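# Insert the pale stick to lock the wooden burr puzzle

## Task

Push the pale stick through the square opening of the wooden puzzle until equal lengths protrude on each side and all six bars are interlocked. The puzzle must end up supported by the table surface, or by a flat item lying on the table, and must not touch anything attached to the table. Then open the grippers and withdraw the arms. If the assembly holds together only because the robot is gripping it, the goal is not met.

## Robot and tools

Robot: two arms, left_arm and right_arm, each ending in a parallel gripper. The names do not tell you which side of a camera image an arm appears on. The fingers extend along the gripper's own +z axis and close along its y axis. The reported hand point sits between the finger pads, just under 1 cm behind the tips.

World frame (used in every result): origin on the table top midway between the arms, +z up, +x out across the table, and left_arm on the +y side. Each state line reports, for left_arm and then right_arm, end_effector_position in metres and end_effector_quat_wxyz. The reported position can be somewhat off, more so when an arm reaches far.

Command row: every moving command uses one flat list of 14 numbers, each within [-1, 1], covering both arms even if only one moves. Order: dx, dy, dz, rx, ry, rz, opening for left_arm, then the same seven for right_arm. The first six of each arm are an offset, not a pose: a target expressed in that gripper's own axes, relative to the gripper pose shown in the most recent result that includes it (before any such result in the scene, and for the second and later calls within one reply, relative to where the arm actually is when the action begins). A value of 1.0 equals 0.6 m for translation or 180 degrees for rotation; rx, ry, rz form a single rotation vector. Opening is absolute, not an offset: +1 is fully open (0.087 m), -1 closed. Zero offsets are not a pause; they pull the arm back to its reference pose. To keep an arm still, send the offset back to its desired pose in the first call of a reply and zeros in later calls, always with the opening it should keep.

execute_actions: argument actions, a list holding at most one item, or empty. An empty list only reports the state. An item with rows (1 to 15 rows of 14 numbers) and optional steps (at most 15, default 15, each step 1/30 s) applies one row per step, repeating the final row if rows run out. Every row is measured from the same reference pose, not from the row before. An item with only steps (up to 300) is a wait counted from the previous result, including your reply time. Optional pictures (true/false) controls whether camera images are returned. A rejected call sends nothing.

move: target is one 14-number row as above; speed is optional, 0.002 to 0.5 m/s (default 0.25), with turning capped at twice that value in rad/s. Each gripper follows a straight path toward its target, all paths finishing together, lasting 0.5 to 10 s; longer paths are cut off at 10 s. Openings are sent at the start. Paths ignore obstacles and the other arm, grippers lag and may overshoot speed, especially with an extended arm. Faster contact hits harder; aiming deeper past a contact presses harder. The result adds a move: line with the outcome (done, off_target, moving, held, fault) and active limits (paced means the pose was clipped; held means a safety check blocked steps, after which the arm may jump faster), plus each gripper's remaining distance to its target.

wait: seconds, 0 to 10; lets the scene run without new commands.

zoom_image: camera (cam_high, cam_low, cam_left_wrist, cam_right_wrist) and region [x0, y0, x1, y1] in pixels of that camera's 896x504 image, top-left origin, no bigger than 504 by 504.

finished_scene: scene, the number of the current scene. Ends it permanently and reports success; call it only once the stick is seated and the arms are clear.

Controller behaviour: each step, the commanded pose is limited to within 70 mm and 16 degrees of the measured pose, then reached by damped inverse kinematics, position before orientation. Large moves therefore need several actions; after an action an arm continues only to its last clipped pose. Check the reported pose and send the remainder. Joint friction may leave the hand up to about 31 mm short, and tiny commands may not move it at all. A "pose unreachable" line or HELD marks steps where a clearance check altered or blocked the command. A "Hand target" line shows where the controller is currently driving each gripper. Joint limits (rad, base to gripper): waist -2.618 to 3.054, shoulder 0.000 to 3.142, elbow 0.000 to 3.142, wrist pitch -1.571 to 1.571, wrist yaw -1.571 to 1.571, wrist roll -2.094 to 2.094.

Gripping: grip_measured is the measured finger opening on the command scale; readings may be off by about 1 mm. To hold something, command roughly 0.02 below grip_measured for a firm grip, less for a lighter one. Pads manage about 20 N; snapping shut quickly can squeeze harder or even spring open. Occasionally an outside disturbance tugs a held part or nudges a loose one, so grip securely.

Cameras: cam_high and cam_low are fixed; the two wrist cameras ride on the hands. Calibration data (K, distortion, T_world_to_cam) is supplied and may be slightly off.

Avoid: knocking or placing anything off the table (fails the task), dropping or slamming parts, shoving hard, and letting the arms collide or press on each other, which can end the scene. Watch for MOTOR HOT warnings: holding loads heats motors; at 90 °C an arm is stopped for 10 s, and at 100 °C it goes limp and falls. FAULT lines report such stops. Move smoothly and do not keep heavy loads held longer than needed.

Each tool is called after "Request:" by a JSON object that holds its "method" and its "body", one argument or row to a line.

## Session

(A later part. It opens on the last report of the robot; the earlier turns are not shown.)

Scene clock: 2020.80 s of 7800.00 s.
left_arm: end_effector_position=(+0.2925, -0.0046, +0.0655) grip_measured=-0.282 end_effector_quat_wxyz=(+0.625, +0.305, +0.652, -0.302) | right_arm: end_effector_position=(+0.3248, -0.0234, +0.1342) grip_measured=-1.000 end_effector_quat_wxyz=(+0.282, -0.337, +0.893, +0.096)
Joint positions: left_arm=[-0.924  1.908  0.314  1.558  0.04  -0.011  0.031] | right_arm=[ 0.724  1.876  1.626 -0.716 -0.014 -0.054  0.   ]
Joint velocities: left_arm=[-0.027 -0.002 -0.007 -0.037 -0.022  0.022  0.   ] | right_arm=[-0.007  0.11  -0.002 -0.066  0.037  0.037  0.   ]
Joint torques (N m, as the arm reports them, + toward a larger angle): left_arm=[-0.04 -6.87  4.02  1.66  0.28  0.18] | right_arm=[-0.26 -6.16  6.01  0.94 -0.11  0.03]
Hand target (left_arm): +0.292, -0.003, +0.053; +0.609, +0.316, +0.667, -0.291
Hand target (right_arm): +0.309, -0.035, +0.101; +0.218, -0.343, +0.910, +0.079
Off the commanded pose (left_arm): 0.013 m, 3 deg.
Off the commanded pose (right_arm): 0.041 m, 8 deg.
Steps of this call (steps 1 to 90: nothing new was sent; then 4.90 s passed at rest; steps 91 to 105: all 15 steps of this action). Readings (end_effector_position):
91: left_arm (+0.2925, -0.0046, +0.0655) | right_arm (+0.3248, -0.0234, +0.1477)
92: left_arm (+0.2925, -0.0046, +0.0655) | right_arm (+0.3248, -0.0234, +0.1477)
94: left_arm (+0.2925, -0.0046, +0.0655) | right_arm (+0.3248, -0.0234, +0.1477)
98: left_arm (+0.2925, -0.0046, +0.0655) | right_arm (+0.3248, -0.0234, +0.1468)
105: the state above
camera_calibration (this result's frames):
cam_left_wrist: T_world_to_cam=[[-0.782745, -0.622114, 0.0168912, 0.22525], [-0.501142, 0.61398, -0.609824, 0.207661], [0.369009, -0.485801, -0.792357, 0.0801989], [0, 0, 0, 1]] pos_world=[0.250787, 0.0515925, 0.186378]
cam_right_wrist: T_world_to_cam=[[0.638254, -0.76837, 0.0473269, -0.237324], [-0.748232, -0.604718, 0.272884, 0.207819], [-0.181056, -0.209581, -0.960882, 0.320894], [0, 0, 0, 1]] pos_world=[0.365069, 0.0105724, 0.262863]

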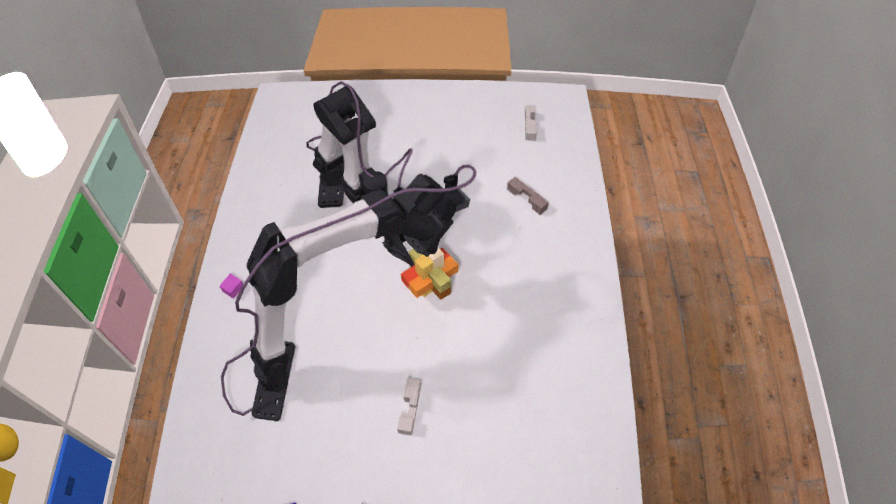

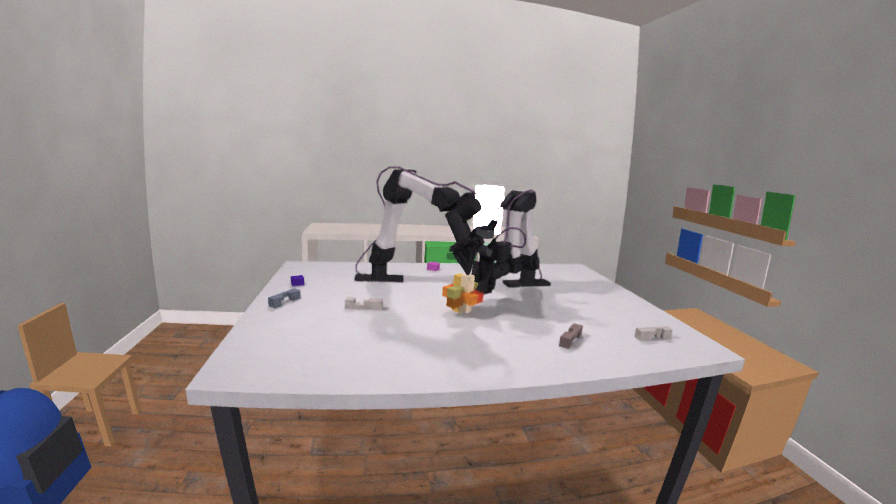

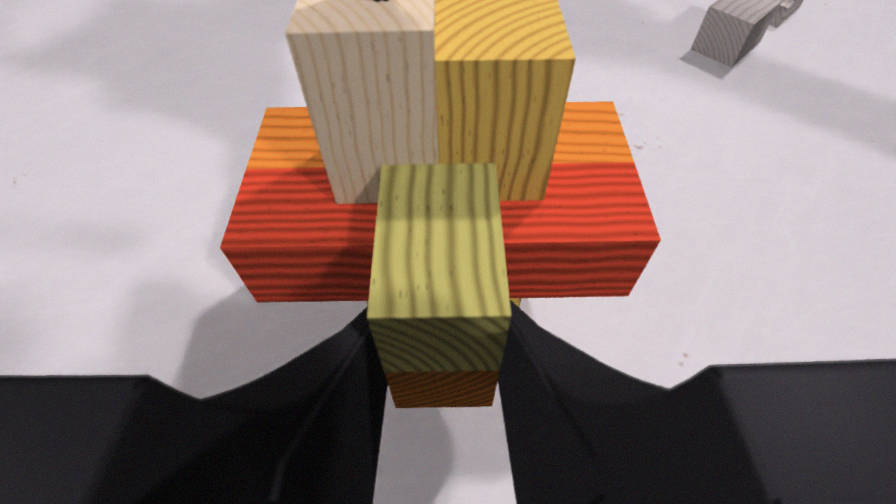

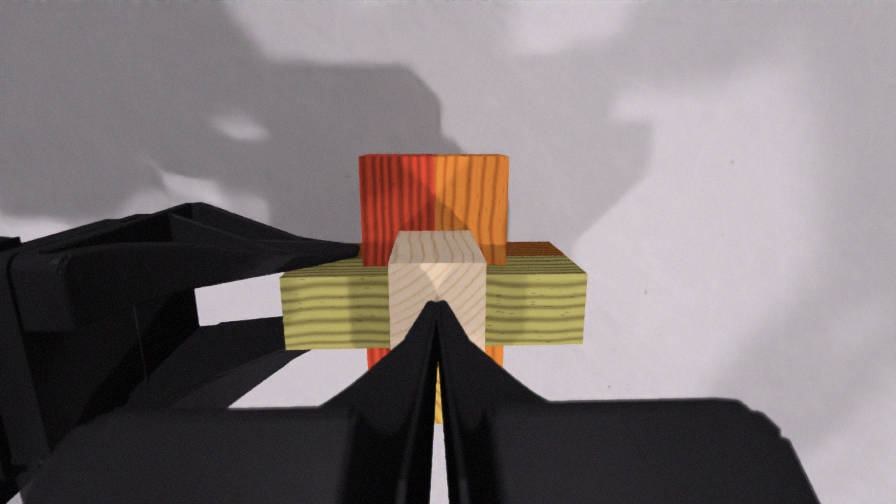

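About 6–7 mm left.

Request:
{"method": "execute_actions", "body": {
  "actions": [
    {"rows": [[0.021,0.002,-0.001,0,0.017,0.003,-0.32, 0.057,0.0045,0.0222,-0.005,0.043,0,-1],[0.021,0.002,-0.001,0,0.017,0.003,-0.32, 0.0586,0.0045,0.024,-0.005,0.044,0,-1],[0.021,0.002,-0.001,0,0.017,0.003,-0.32, 0.0595,0.0045,0.0253,-0.005,0.0446,0,-1],[0.021,0.002,-0.001,0,0.017,0.003,-0.32, 0.0604,0.0045,0.0266,-0.005,0.0452,0,-1],[0.021,0.002,-0.001,0,0.017,0.003,-0.32, 0.0612,0.0045,0.0278,-0.005,0.0458,0,-1],[0.021,0.002,-0.001,0,0.017,0.003,-0.32, 0.0621,0.0045,0.0291,-0.005,0.0464,0,-1],[0.021,0.002,-0.001,0,0.017,0.003,-0.32, 0.063,0.0045,0.0303,-0.005,0.047,0,-1],[0.021,0.002,-0.001,0,0.017,0.003,-0.32, 0.0638,0.0045,0.0316,-0.005,0.0477,0,-1],[0.021,0.002,-0.001,0,0.017,0.003,-0.32, 0.0647,0.0045,0.0328,-0.005,0.0483,0,-1],[0.021,0.002,-0.001,0,0.017,0.003,-0.32, 0.0656,0.0045,0.0341,-0.005,0.049,0,-1],[0.021,0.002,-0.001,0,0.017,0.003,-0.32, 0.0665,0.0045,0.0354,-0.005,0.0496,0,-1],[0.021,0.002,-0.001,0,0.017,0.003,-0.32, 0.0673,0.0045,0.0366,-0.005,0.0502,0,-1]], "steps": 15}
  ]
}}

Scene clock: 2029.33 s of 7800.00 s.
left_arm: end_effector_position=(+0.2925, -0.0046, +0.0655) grip_measured=-0.282 end_effector_quat_wxyz=(+0.625, +0.305, +0.652, -0.302) | right_arm: end_effector_position=(+0.3246, -0.0235, +0.1312) grip_measured=-1.000 end_effector_quat_wxyz=(+0.279, -0.337, +0.894, +0.095)
Joint positions: left_arm=[-0.924  1.908  0.314  1.558  0.04  -0.011  0.031] | right_arm=[ 0.724  1.882  1.626 -0.718 -0.014 -0.054  0.   ]
Joint velocities: left_arm=[ 0.002  0.022  0.012 -0.037 -0.066  0.022 -0.001] | right_arm=[-0.012 -0.002 -0.002  0.007  0.022  0.037  0.   ]
Joint torques (N m, as the arm reports them, + toward a larger angle): left_arm=[-0.16 -6.76  4.29  1.68  0.21  0.17] | right_arm=[-0.22 -5.15  5.99  0.88 -0.14  0.01]
Hand target (left_arm): +0.292, -0.003, +0.053; +0.609, +0.316, +0.667, -0.291
Hand target (right_arm): +0.308, -0.036, +0.096; +0.210, -0.344, +0.912, +0.077
Off the commanded pose (left_arm): 0.013 m, 3 deg.
Off the commanded pose (right_arm): 0.043 m, 9 deg.
Steps of this call (steps 1 to 90: nothing new was sent; then 5.03 s passed at rest; steps 91 to 105: all 15 steps of this action). Readings (end_effector_position):
91: left_arm (+0.2925, -0.0046, +0.0655) | right_arm (+0.3246, -0.0235, +0.1312)
92: left_arm (+0.2925, -0.0046, +0.0655) | right_arm (+0.3246, -0.0235, +0.1312)
94: left_arm (+0.2925, -0.0046, +0.0655) | right_arm (+0.3246, -0.0235, +0.1312)
98: left_arm (+0.2925, -0.0046, +0.0655) | right_arm (+0.3246, -0.0235, +0.1312)
105: the state above
camera_calibration (this result's frames):
cam_left_wrist: T_world_to_cam=[[-0.782745, -0.622114, 0.0168912, 0.22525], [-0.501142, 0.61398, -0.609824, 0.207661], [0.369009, -0.485801, -0.792357, 0.0801989], [0, 0, 0, 1]] pos_world=[0.250787, 0.0515925, 0.186378]
cam_right_wrist: T_world_to_cam=[[0.638552, -0.768137, 0.0470828, -0.237234], [-0.746484, -0.603354, 0.280581, 0.206879], [-0.187117, -0.214312, -0.958675, 0.319507], [0, 0, 0, 1]] pos_world=[0.365703, 0.0110669, 0.259427]

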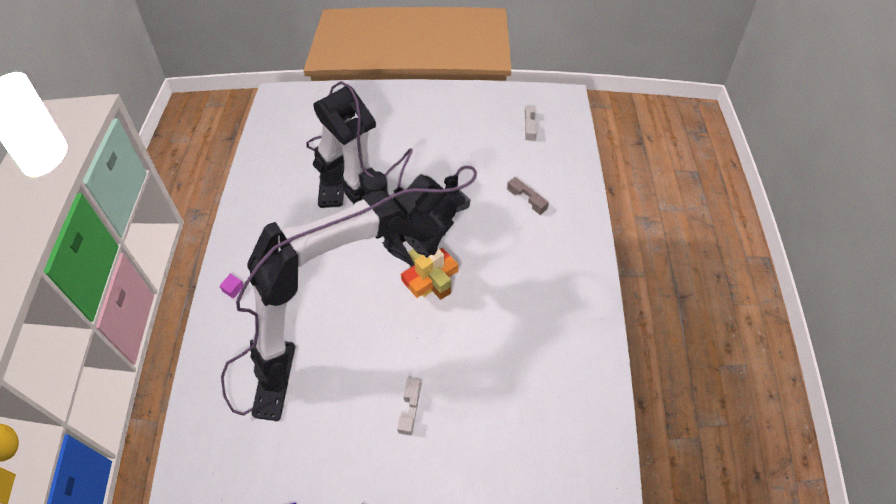

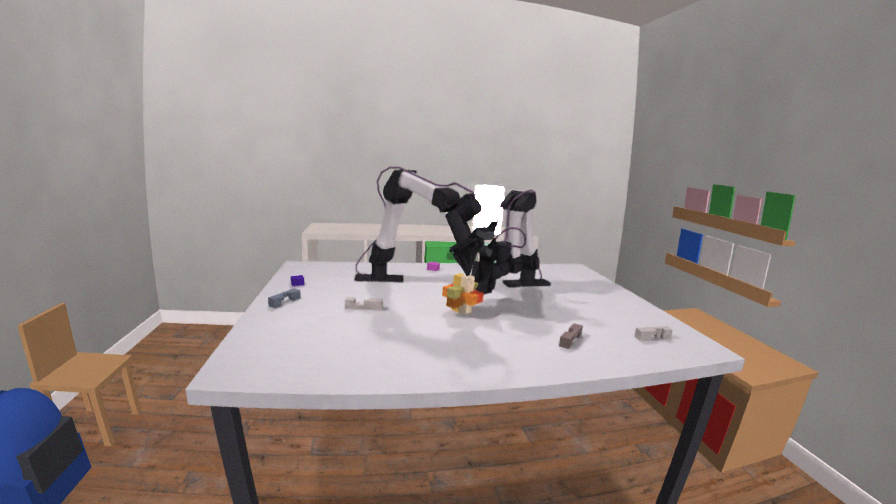

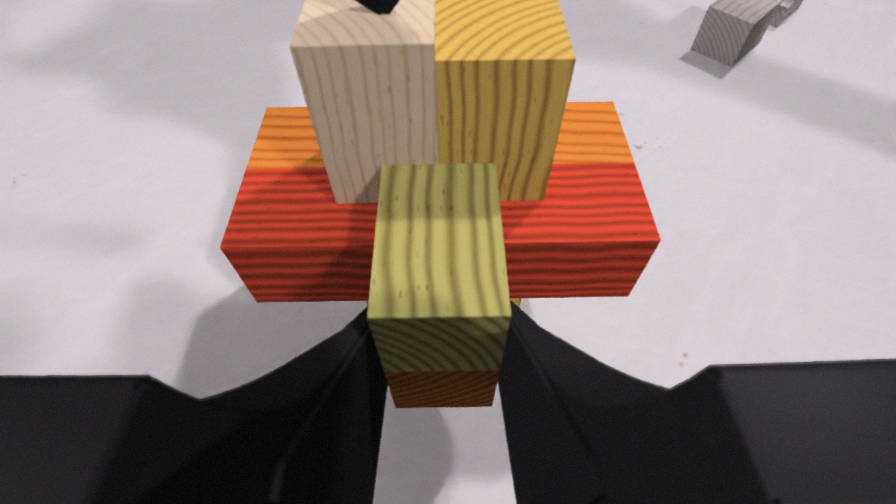

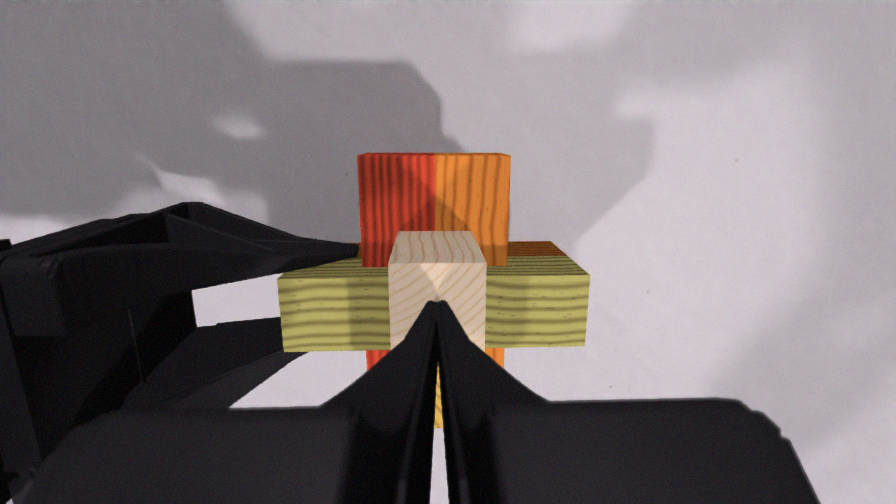

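Request:
{"method": "zoom_image", "body": {
  "camera": "cam_low",
  "region": [435, 265, 495, 320]
}}

Region (435, 265, 495, 320) of cam_low's 896x504 image, scaled by 8.400, with more detail than that image has; it fills the top 462 rows of this view, and the rest is white.

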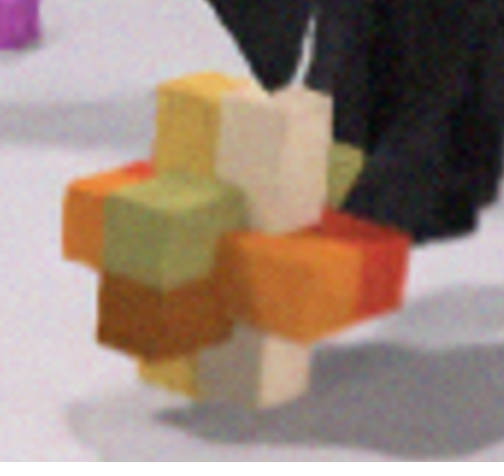

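Request:
{"method": "execute_actions", "body": {
  "actions": [
    {"rows": [[0.021,0.002,-0.001,0,0.017,0.003,-0.32, 0.062,0.003,0.032,-0.0035,0.046,0,-1],[0.021,0.002,-0.001,0,0.017,0.003,-0.32, 0.060,0.002,0.032,-0.002,0.0445,0,-1],[0.021,0.002,-0.001,0,0.017,0.003,-0.32, 0.058,0.001,0.0323,-0.001,0.043,0,-1],[0.021,0.002,-0.001,0,0.017,0.003,-0.32, 0.056,0,0.0326,0,0.0416,0,-1],[0.021,0.002,-0.001,0,0.017,0.003,-0.32, 0.054,0,0.033,0,0.040,0,-1],[0.021,0.002,-0.001,0,0.017,0.003,-0.32, 0.0525,0,0.0333,0,0.039,0,-1],[0.021,0.002,-0.001,0,0.017,0.003,-0.32, 0.0512,0,0.0336,0,0.0382,0,-1],[0.021,0.002,-0.001,0,0.017,0.003,-0.32, 0.050,0,0.034,0,0.0372,0,-1],[0.021,0.002,-0.001,0,0.017,0.003,-0.32, 0.049,0,0.0345,0,0.0365,0,-1]], "steps": 15}
  ],
  "pictures": false
}}

Scene clock: 2044.43 s of 7800.00 s.
left_arm: end_effector_position=(+0.2925, -0.0046, +0.0655) grip_measured=-0.282 end_effector_quat_wxyz=(+0.625, +0.305, +0.652, -0.302) | right_arm: end_effector_position=(+0.3248, -0.0238, +0.1312) grip_measured=-1.000 end_effector_quat_wxyz=(+0.279, -0.337, +0.894, +0.094)
Joint positions: left_arm=[-0.924  1.908  0.314  1.558  0.04  -0.011  0.031] | right_arm=[ 0.724  1.882  1.626 -0.718 -0.012 -0.054  0.   ]
Joint velocities: left_arm=[ 0.007  0.002 -0.002 -0.066 -0.037 -0.007  0.   ] | right_arm=[ 0.002 -0.007  0.012 -0.037  0.022  0.007  0.   ]
Joint torques (N m, as the arm reports them, + toward a larger angle): left_arm=[-0.08 -6.97  4.36  1.7   0.23  0.16] | right_arm=[-0.13 -5.36  5.97  1.27 -0.02  0.03]
Hand target (left_arm): +0.292, -0.003, +0.053; +0.609, +0.316, +0.667, -0.291
Hand target (right_arm): +0.315, -0.033, +0.100; +0.227, -0.341, +0.909, +0.076
Off the commanded pose (left_arm): 0.013 m, 3 deg.
Off the commanded pose (right_arm): 0.036 m, 7 deg.
Steps of this call (steps 1 to 90: nothing new was sent; then 11.60 s passed at rest; steps 91 to 105: all 15 steps of this action). Readings (end_effector_position):
91: left_arm (+0.2925, -0.0046, +0.0655) | right_arm (+0.3247, -0.0236, +0.1312)
92: left_arm (+0.2925, -0.0046, +0.0655) | right_arm (+0.3247, -0.0236, +0.1312)
94: left_arm (+0.2925, -0.0046, +0.0655) | right_arm (+0.3248, -0.0238, +0.1312)
98: left_arm (+0.2925, -0.0046, +0.0655) | right_arm (+0.3248, -0.0238, +0.1312)
105: the state above

Request:
{"method": "execute_actions", "body": {
  "actions": [
    {"rows": [[0.021,0.002,-0.001,0,0.017,0.003,-0.32, 0.053,0,0.036,0,0.039,0,-1],[0.021,0.002,-0.001,0,0.017,0.003,-0.32, 0.057,0.003,0.0375,-0.0034,0.0415,0,-1],[0.021,0.002,-0.001,0,0.017,0.003,-0.32, 0.061,0.006,0.039,-0.0067,0.044,0,-1],[0.021,0.002,-0.001,0,0.017,0.003,-0.32, 0.065,0.009,0.041,-0.010,0.0465,0,-1],[0.021,0.002,-0.001,0,0.017,0.003,-0.32, 0.068,0.012,0.0425,-0.0134,0.048,0,-1],[0.021,0.002,-0.001,0,0.017,0.003,-0.32, 0.0702,0.012,0.0434,-0.0134,0.0494,0,-1],[0.021,0.002,-0.001,0,0.017,0.003,-0.32, 0.0702,0.008,0.0434,-0.009,0.0494,0,-1],[0.021,0.002,-0.001,0,0.017,0.003,-0.32, 0.0702,0.004,0.0434,-0.0045,0.0494,0,-1],[0.021,0.002,-0.001,0,0.017,0.003,-0.32, 0.0702,0,0.0434,0,0.0494,0,-1],[0.021,0.002,-0.001,0,0.017,0.003,-0.32, 0.0702,-0.004,0.0434,0.0045,0.0494,0,-1],[0.021,0.002,-0.001,0,0.017,0.003,-0.32, 0.0702,-0.004,0.0434,0.0045,0.0494,0,-1],[0.021,0.002,-0.001,0,0.017,0.003,-0.32, 0.0702,0,0.0434,0,0.0494,0,-1],[0.021,0.002,-0.001,0,0.017,0.003,-0.32, 0.0702,0.004,0.0434,-0.0045,0.0494,0,-1]], "steps": 15}
  ]
}}

Scene clock: 2064.57 s of 7800.00 s.
left_arm: end_effector_position=(+0.2925, -0.0046, +0.0655) grip_measured=-0.282 end_effector_quat_wxyz=(+0.625, +0.305, +0.652, -0.302) | right_arm: end_effector_position=(+0.3250, -0.0238, +0.1269) grip_measured=-1.000 end_effector_quat_wxyz=(+0.275, -0.338, +0.896, +0.092)
Joint positions: left_arm=[-0.924  1.908  0.314  1.558  0.04  -0.011  0.031] | right_arm=[ 0.724  1.892  1.626 -0.718 -0.012 -0.055  0.   ]
Joint velocities: left_arm=[-0.002  0.012 -0.027 -0.066  0.081 -0.022 -0.   ] | right_arm=[ 0.007 -0.002 -0.012  0.095  0.022  0.007  0.   ]
Joint torques (N m, as the arm reports them, + toward a larger angle): left_arm=[ 0.07 -6.95  4.25  1.67  0.25  0.15] | right_arm=[-0.44 -5.21  4.96  1.06 -0.15  0.02]
Hand target (left_arm): +0.292, -0.003, +0.053; +0.609, +0.316, +0.667, -0.291
Hand target (right_arm): +0.308, -0.037, +0.089; +0.207, -0.344, +0.913, +0.074
Off the commanded pose (left_arm): 0.013 m, 3 deg.
Off the commanded pose (right_arm): 0.046 m, 8 deg.
Steps of this call (steps 1 to 90: nothing new was sent; then 16.63 s passed at rest; steps 91 to 105: all 15 steps of this action). Readings (end_effector_position):
91: left_arm (+0.2925, -0.0046, +0.0655) | right_arm (+0.3248, -0.0238, +0.1312)
92: left_arm (+0.2925, -0.0046, +0.0655) | right_arm (+0.3248, -0.0238, +0.1312)
94: left_arm (+0.2925, -0.0046, +0.0655) | right_arm (+0.3246, -0.0235, +0.1304)
98: left_arm (+0.2925, -0.0046, +0.0655) | right_arm (+0.3248, -0.0234, +0.1269)
105: the state above
camera_calibration (this result's frames):
cam_left_wrist: T_world_to_cam=[[-0.782745, -0.622114, 0.0168912, 0.22525], [-0.501142, 0.61398, -0.609824, 0.207661], [0.369009, -0.485801, -0.792357, 0.0801989], [0, 0, 0, 1]] pos_world=[0.250787, 0.0515925, 0.186378]
cam_right_wrist: T_world_to_cam=[[0.638601, -0.767957, 0.0493122, -0.237777], [-0.7449, -0.600799, 0.290111, 0.20658], [-0.193166, -0.221998, -0.955722, 0.316761], [0, 0, 0, 1]] pos_world=[0.366913, 0.0118311, 0.254529]

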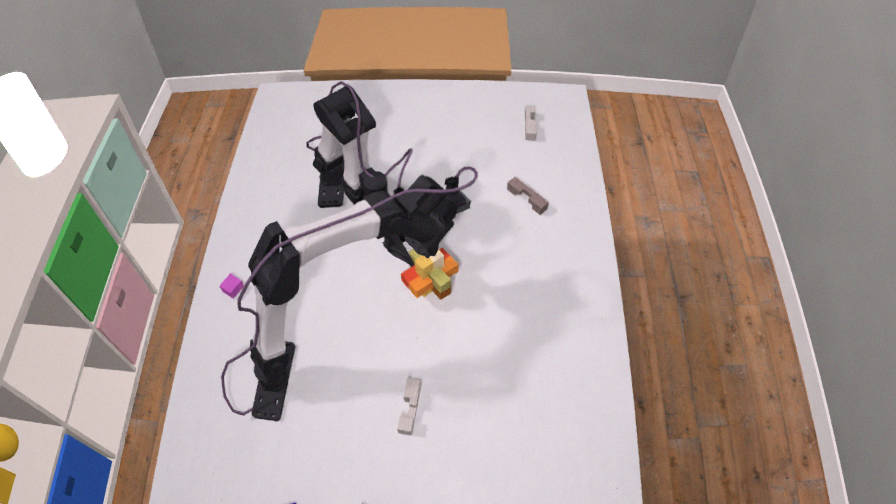

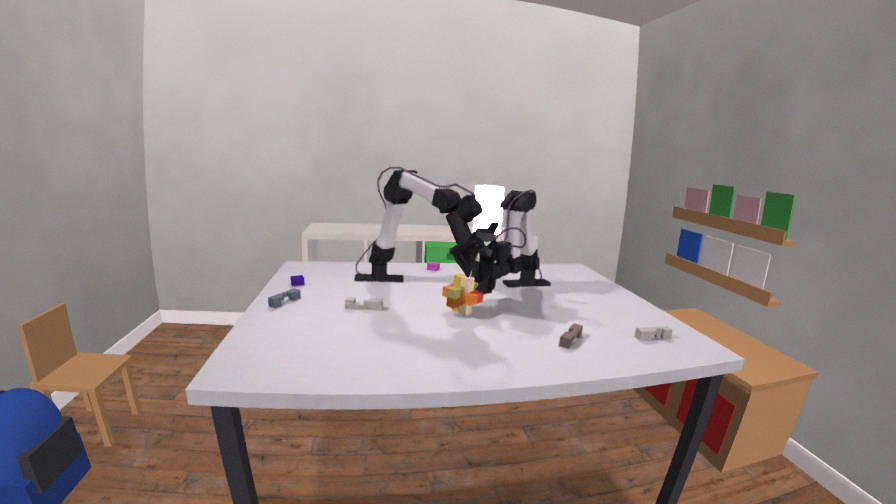

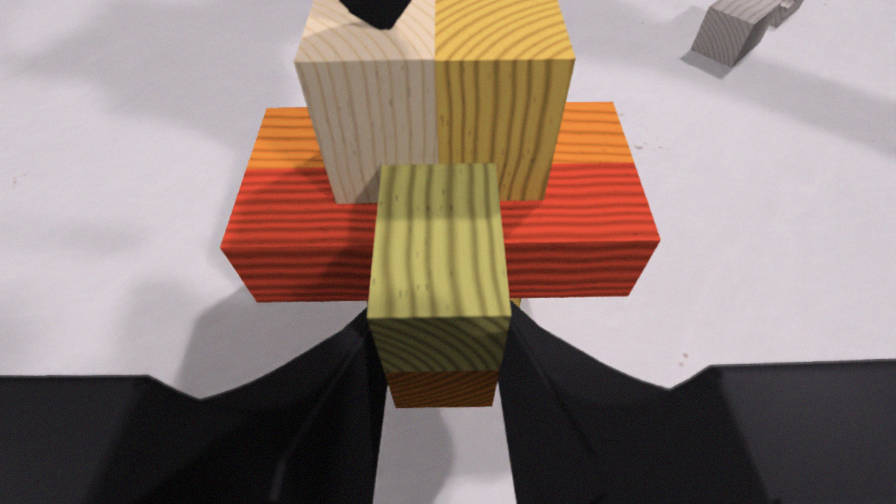

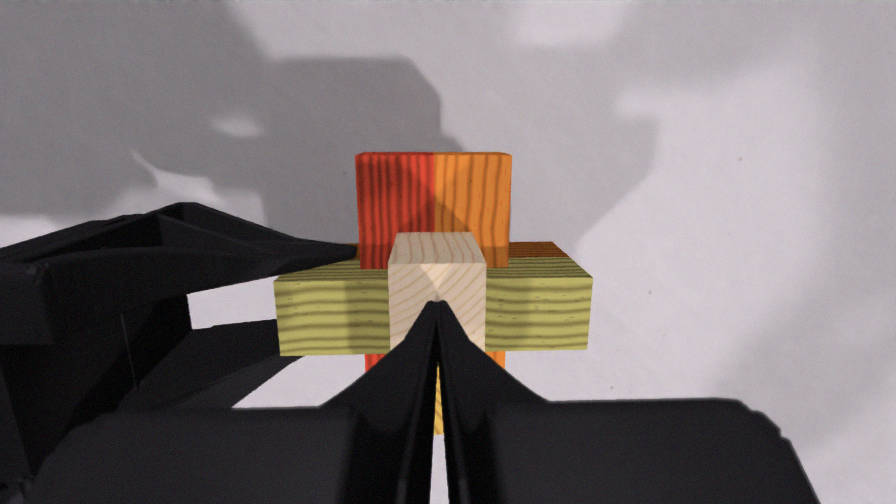

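Request:
{"method": "execute_actions", "body": {
  "actions": [
    {"rows": [[0.017,0.002,-0.001,0,0.014,0.002,-0.32, 0.060,0.003,0.037,-0.003,0.043,0,-1],[0.013,0.001,0,0,0.011,0.002,-0.31, 0.052,0.002,0.032,-0.002,0.037,0,-1],[0.009,0.001,0,0,0.008,0.001,-0.30, 0.045,0.001,0.027,-0.001,0.032,0,-1],[0.005,0,0,0,0.004,0,-0.29, 0.038,0,0.023,0,0.027,0,-1],[0.002,0,0,0,0.002,0,-0.28, 0.032,0,0.020,0,0.023,0,-1],[0,0,0,0,0,0,-0.26, 0.028,0,0.018,0,0.020,0,-1],[0,0,0,0,0,0,-0.22, 0.028,0,0.018,0,0.020,0,-1],[0,0,0,0,0,0,-0.16, 0.028,0,0.018,0,0.020,0,-1],[0,0,0,0,0,0,-0.08, 0.028,0,0.018,0,0.020,0,-1],[0,0,0,0,0,0,0.0, 0.028,0,0.018,0,0.020,0,-1],[0,0,0,0,0,0,0.1, 0.028,0,0.018,0,0.020,0,-1],[0,0,0,0,0,0,0.2, 0.028,0,0.018,0,0.020,0,-1],[0,0,0,0,0,0,0.3, 0.028,0,0.018,0,0.020,0,-1]], "steps": 15}
  ],
  "pictures": false
}}

Request:
{"method": "move", "body": {
  "target": [-0.01,0,-0.12,0,0,0,0.3, -0.035,0,-0.06,0,0,0,-1],
  "speed": 0.08
}}

Scene clock: 2073.20 s of 7800.00 s.
left_arm: end_effector_position=(+0.2926, -0.0046, +0.0657) grip_measured=+0.297 end_effector_quat_wxyz=(+0.625, +0.304, +0.652, -0.302) | right_arm: end_effector_position=(+0.3260, -0.0234, +0.1273) grip_measured=-1.000 end_effector_quat_wxyz=(+0.277, -0.337, +0.895, +0.092)
Joint positions: left_arm=[-0.924  1.908  0.314  1.559  0.039 -0.013  0.057] | right_arm=[ 0.724  1.892  1.626 -0.714 -0.01  -0.055  0.   ]
Joint velocities: left_arm=[ 0.017  0.007 -0.002 -0.007 -0.051  0.066  0.007] | right_arm=[-0.022 -0.002 -0.012 -0.022  0.037  0.007  0.   ]
Joint torques (N m, as the arm reports them, + toward a larger angle): left_arm=[-0.37 -6.74  3.67  2.32  0.18  0.04] | right_arm=[-0.08 -7.73  5.84  1.49 -0.04  0.01]
Hand target (left_arm): +0.293, -0.005, +0.066; +0.625, +0.305, +0.652, -0.302
Hand target (right_arm): +0.319, -0.029, +0.109; +0.247, -0.340, +0.904, +0.082
Off the commanded pose (left_arm): 0.000 m, 0 deg.
Off the commanded pose (right_arm): 0.021 m, 4 deg.
Steps of this call (steps 1 to 90: nothing new was sent; then 5.13 s passed at rest; steps 91 to 105: all 15 steps of this action). Readings (end_effector_position):
91: left_arm (+0.2925, -0.0046, +0.0655) | right_arm (+0.3250, -0.0238, +0.1269)
92: left_arm (+0.2925, -0.0046, +0.0655) | right_arm (+0.3250, -0.0238, +0.1269)
94: left_arm (+0.2925, -0.0046, +0.0655) | right_arm (+0.3252, -0.0237, +0.1269)
98: left_arm (+0.2926, -0.0046, +0.0657) | right_arm (+0.3259, -0.0234, +0.1273)
105: the state above

Scene clock: 2074.83 s of 7800.00 s.
left_arm: end_effector_position=(+0.2485, +0.0453, +0.0720) grip_measured=+0.300 end_effector_quat_wxyz=(+0.617, +0.308, +0.659, -0.299) | right_arm: end_effector_position=(+0.3230, -0.0258, +0.1631) grip_measured=-1.000 end_effector_quat_wxyz=(+0.274, -0.338, +0.896, +0.091)
Joint positions: left_arm=[-0.924  1.679  0.059  1.561  0.04  -0.013  0.057] | right_arm=[ 0.724  1.888  1.766 -0.862 -0.01  -0.055  0.   ]
Joint velocities: left_arm=[ 0.002 -0.007 -0.007 -0.022 -0.007  0.066  0.001] | right_arm=[-0.007  0.007 -0.017  0.022 -0.022  0.051  0.   ]
Joint torques (N m, as the arm reports them, + toward a larger angle): left_arm=[ 0.93 -5.32  2.    2.46  0.26  0.05] | right_arm=[ 0.15 -9.57  8.06  1.63  0.    0.06]
Hand target (left_arm): +0.247, +0.050, +0.075; +0.621, +0.306, +0.656, -0.300
Hand target (right_arm): +0.323, -0.024, +0.169; +0.277, -0.337, +0.895, +0.092
Off the commanded pose (left_arm): 0.006 m, 1 deg.
Off the commanded pose (right_arm): 0.006 m, 0 deg.
joint sent to its limit (left arm) — the command would take joint 4 (wrist pitch) past its upper limit, so that joint was sent only as far as its limit.
move: done
camera_calibration (this result's frames):
cam_left_wrist: T_world_to_cam=[[-0.782407, -0.622461, 0.019551, 0.221444], [-0.510838, 0.623512, -0.591842, 0.159623], [0.356208, -0.473048, -0.805817, 0.12939], [0, 0, 0, 1]] pos_world=[0.208711, 0.0995208, 0.194407]
cam_right_wrist: T_world_to_cam=[[0.63777, -0.768545, 0.0508744, -0.239814], [-0.745643, -0.599512, 0.290864, 0.193533], [-0.193042, -0.223439, -0.955411, 0.350454], [0, 0, 0, 1]] pos_world=[0.364905, 0.0100222, 0.290736]

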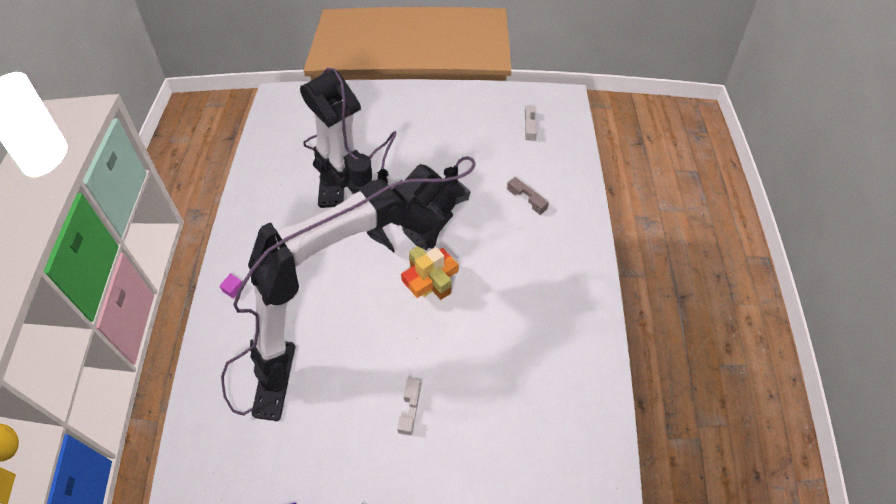

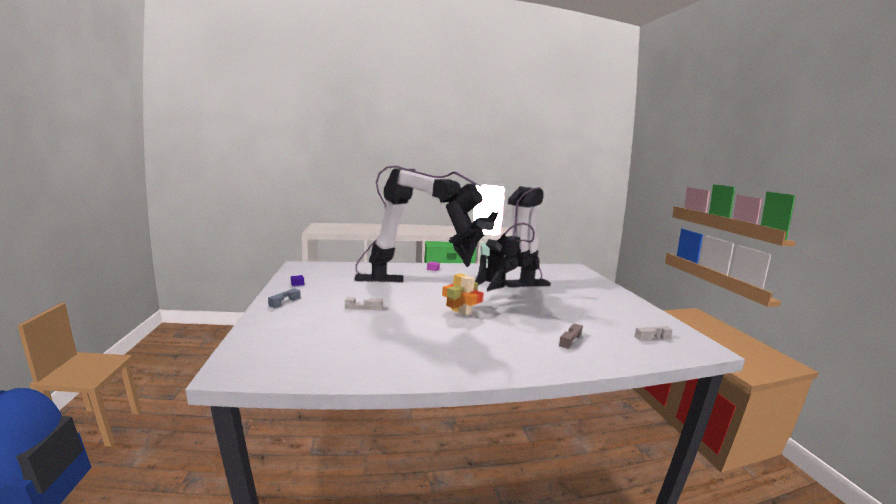

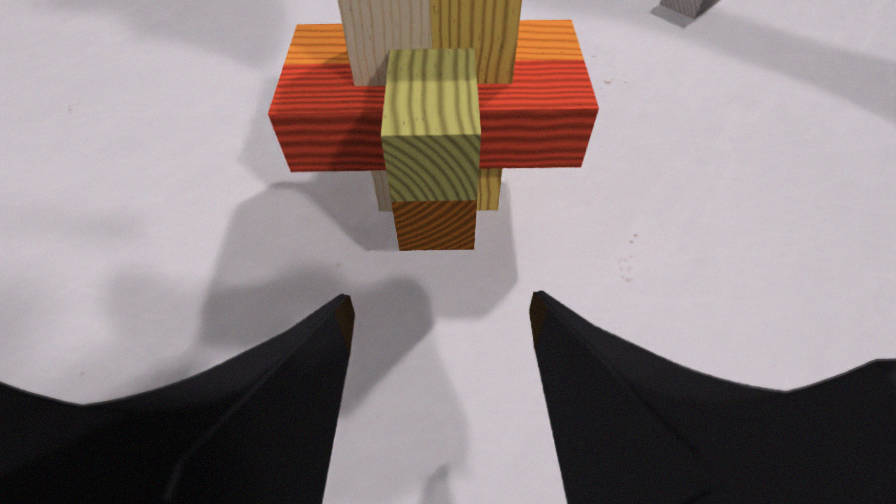

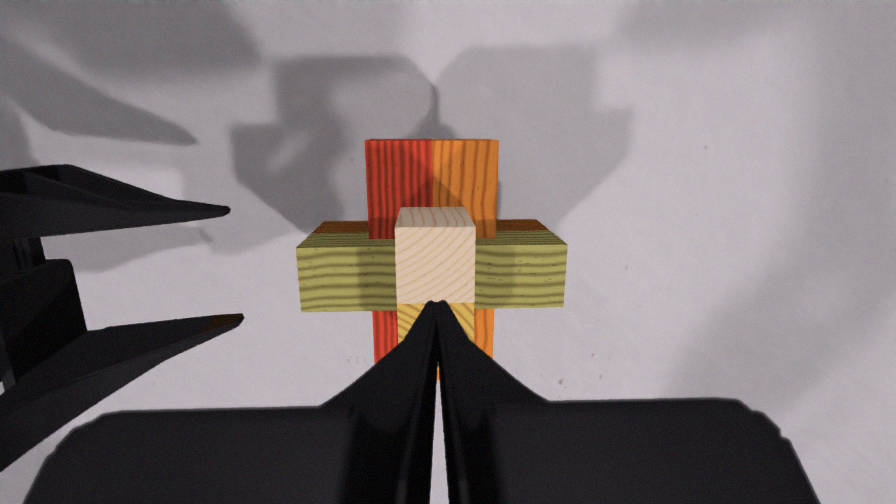

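Request:
{"method": "execute_actions", "body": {
  "actions": []
}}

Scene clock: 2088.13 s of 7800.00 s.
left_arm: end_effector_position=(+0.2485, +0.0453, +0.0720) grip_measured=+0.300 end_effector_quat_wxyz=(+0.617, +0.308, +0.659, -0.299) | right_arm: end_effector_position=(+0.3227, -0.0260, +0.1629) grip_measured=-1.000 end_effector_quat_wxyz=(+0.274, -0.338, +0.896, +0.091)
Joint positions: left_arm=[-0.924  1.679  0.059  1.561  0.04  -0.013  0.057] | right_arm=[ 0.724  1.888  1.766 -0.863 -0.01  -0.055  0.   ]
Joint velocities: left_arm=[-0.002 -0.007 -0.012 -0.007 -0.037 -0.037 -0.   ] | right_arm=[-0.002 -0.002 -0.012 -0.125 -0.022 -0.037  0.   ]
Joint torques (N m, as the arm reports them, + toward a larger angle): left_arm=[ 1.12 -5.46  2.22  2.47  0.27  0.03] | right_arm=[ 0.2  -9.55  7.91  1.64 -0.06  0.07]
Hand target (left_arm): +0.247, +0.050, +0.075; +0.621, +0.306, +0.656, -0.300
Hand target (right_arm): +0.323, -0.024, +0.169; +0.277, -0.337, +0.895, +0.092
Off the commanded pose (left_arm): 0.006 m, 1 deg.
Off the commanded pose (right_arm): 0.006 m, 0 deg.
Steps of this call (steps 1 to 90: nothing new was sent; then 10.30 s passed at rest). Readings (end_effector_position):
1: left_arm (+0.2485, +0.0453, +0.0720) | right_arm (+0.3230, -0.0258, +0.1631)
2: left_arm (+0.2485, +0.0453, +0.0720) | right_arm (+0.3230, -0.0258, +0.1631)
4: left_arm (+0.2485, +0.0453, +0.0720) | right_arm (+0.3229, -0.0259, +0.1630)
8: left_arm (+0.2485, +0.0453, +0.0720) | right_arm (+0.3228, -0.0259, +0.1630)
90: the state above
camera_calibration (this result's frames):
cam_left_wrist: T_world_to_cam=[[-0.782407, -0.622461, 0.019551, 0.221444], [-0.510838, 0.623512, -0.591842, 0.159623], [0.356208, -0.473048, -0.805817, 0.12939], [0, 0, 0, 1]] pos_world=[0.208711, 0.0995208, 0.194407]
cam_right_wrist: T_world_to_cam=[[0.637831, -0.768497, 0.0508289, -0.239807], [-0.745292, -0.599238, 0.292323, 0.192898], [-0.194191, -0.224336, -0.954968, 0.350476], [0, 0, 0, 1]] pos_world=[0.364781, 0.00992517, 0.290494]

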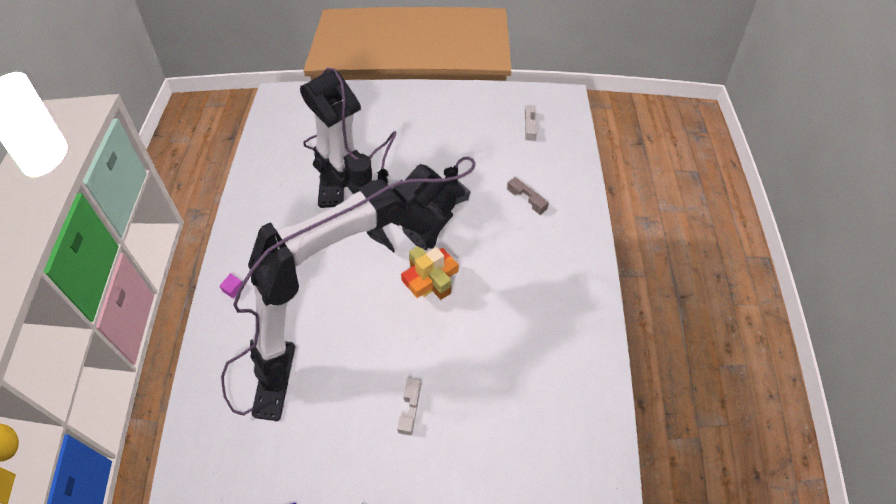

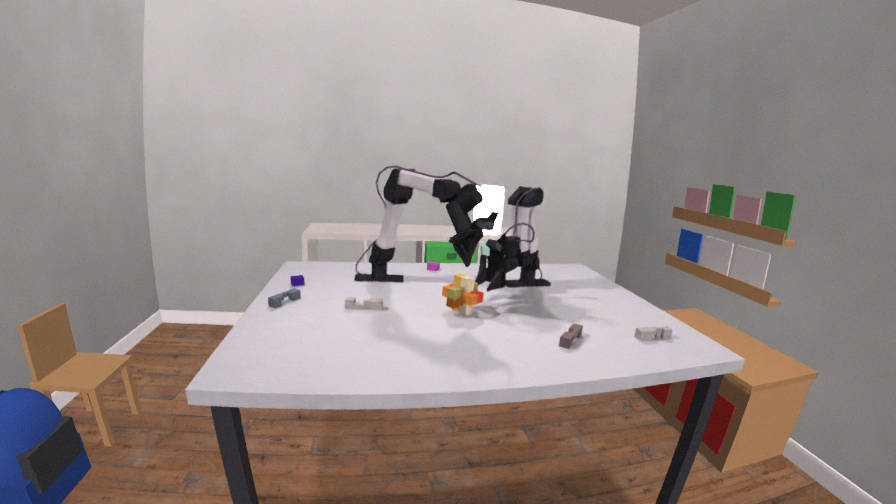

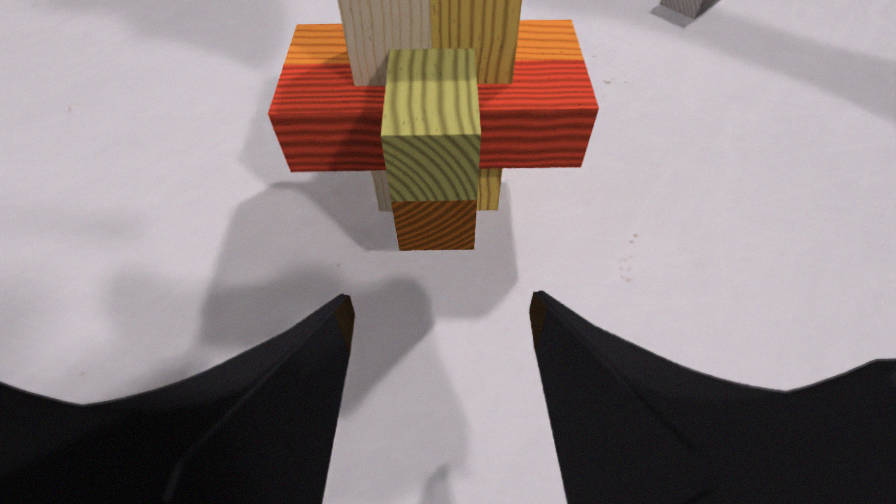

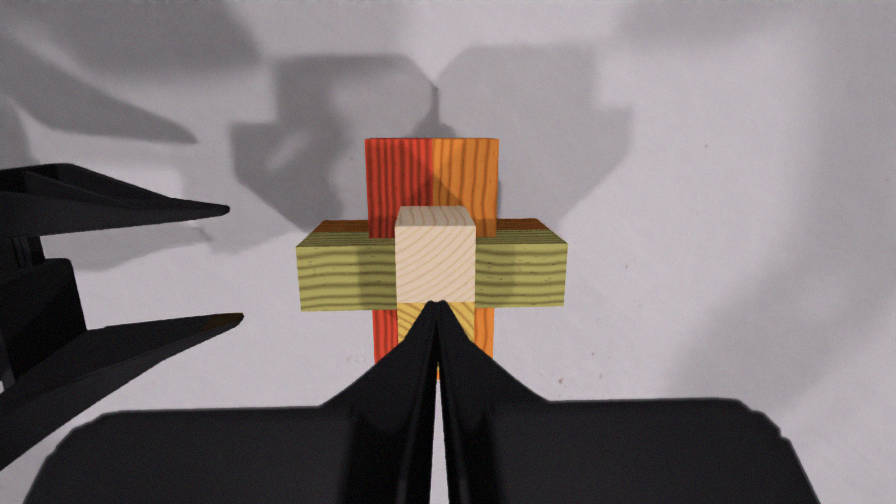

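Request:
{"method": "move", "body": {
  "target": [0,0,0,0,0,0,0.3, 0,-0.2,-0.2,0,0,0,-1],
  "speed": 0.15
}}

Scene clock: 2093.10 s of 7800.00 s.
left_arm: end_effector_position=(+0.2485, +0.0453, +0.0720) grip_measured=+0.300 end_effector_quat_wxyz=(+0.617, +0.308, +0.659, -0.299) | right_arm: end_effector_position=(+0.3469, -0.1571, +0.2652) grip_measured=-1.000 end_effector_quat_wxyz=(+0.277, -0.333, +0.896, +0.094)
Joint positions: left_arm=[-0.924  1.679  0.059  1.561  0.04  -0.013  0.057] | right_arm=[ 0.379  1.862  2.164 -1.31  -0.2   -0.335  0.   ]
Joint velocities: left_arm=[ 0.027 -0.022 -0.017 -0.022  0.007  0.007  0.   ] | right_arm=[-0.012 -0.017 -0.012 -0.051 -0.037  0.066  0.   ]
Joint torques (N m, as the arm reports them, + toward a larger angle): left_arm=[-0.22 -4.38  3.56  2.35  0.17 -0.02] | right_arm=[-0.28 -7.65  7.05  1.6  -0.22 -0.09]
Hand target (left_arm): +0.249, +0.045, +0.072; +0.617, +0.308, +0.659, -0.299
Hand target (right_arm): +0.348, -0.157, +0.266; +0.275, -0.336, +0.896, +0.096
Off the commanded pose (left_arm): 0.000 m, 0 deg.
Off the commanded pose (right_arm): 0.003 m, 1 deg.
After step 90, 0.13 s passed at rest.
move: done
camera_calibration (this result's frames):
cam_left_wrist: T_world_to_cam=[[-0.782407, -0.622461, 0.019551, 0.221444], [-0.510838, 0.623512, -0.591842, 0.159623], [0.356208, -0.473048, -0.805817, 0.12939], [0, 0, 0, 1]] pos_world=[0.208711, 0.0995208, 0.194407]
cam_right_wrist: T_world_to_cam=[[0.63128, -0.774253, 0.0449065, -0.358266], [-0.751115, -0.59594, 0.284045, 0.107126], [-0.193162, -0.213042, -0.957759, 0.425582], [0, 0, 0, 1]] pos_world=[0.388837, -0.122881, 0.393264]

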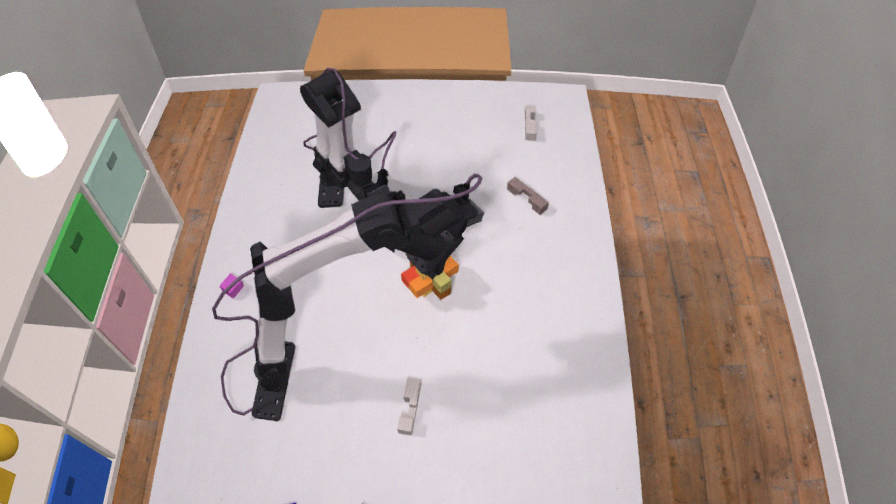

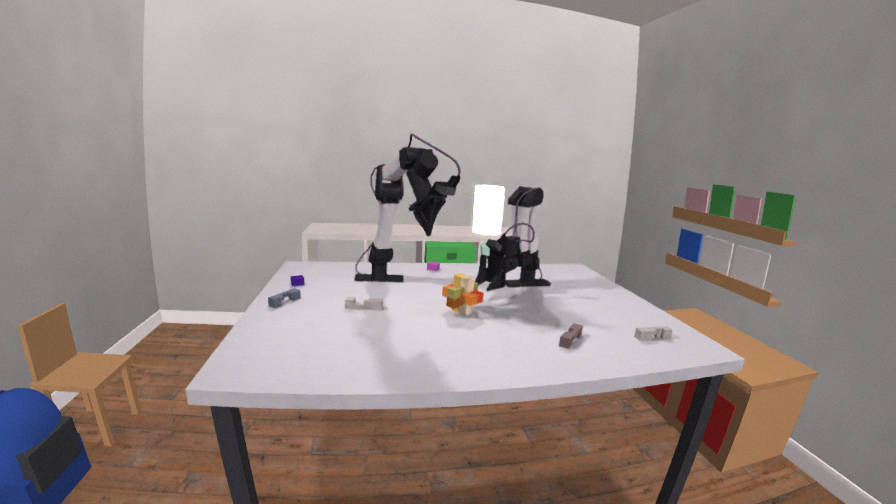

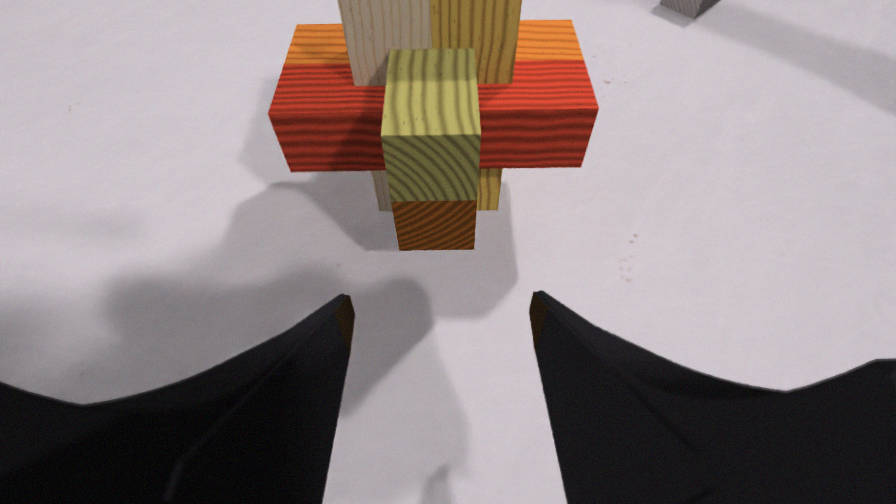

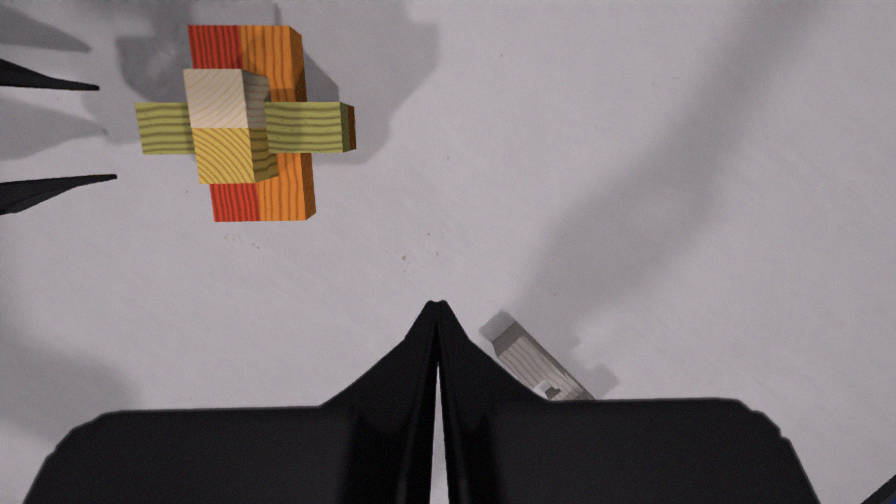

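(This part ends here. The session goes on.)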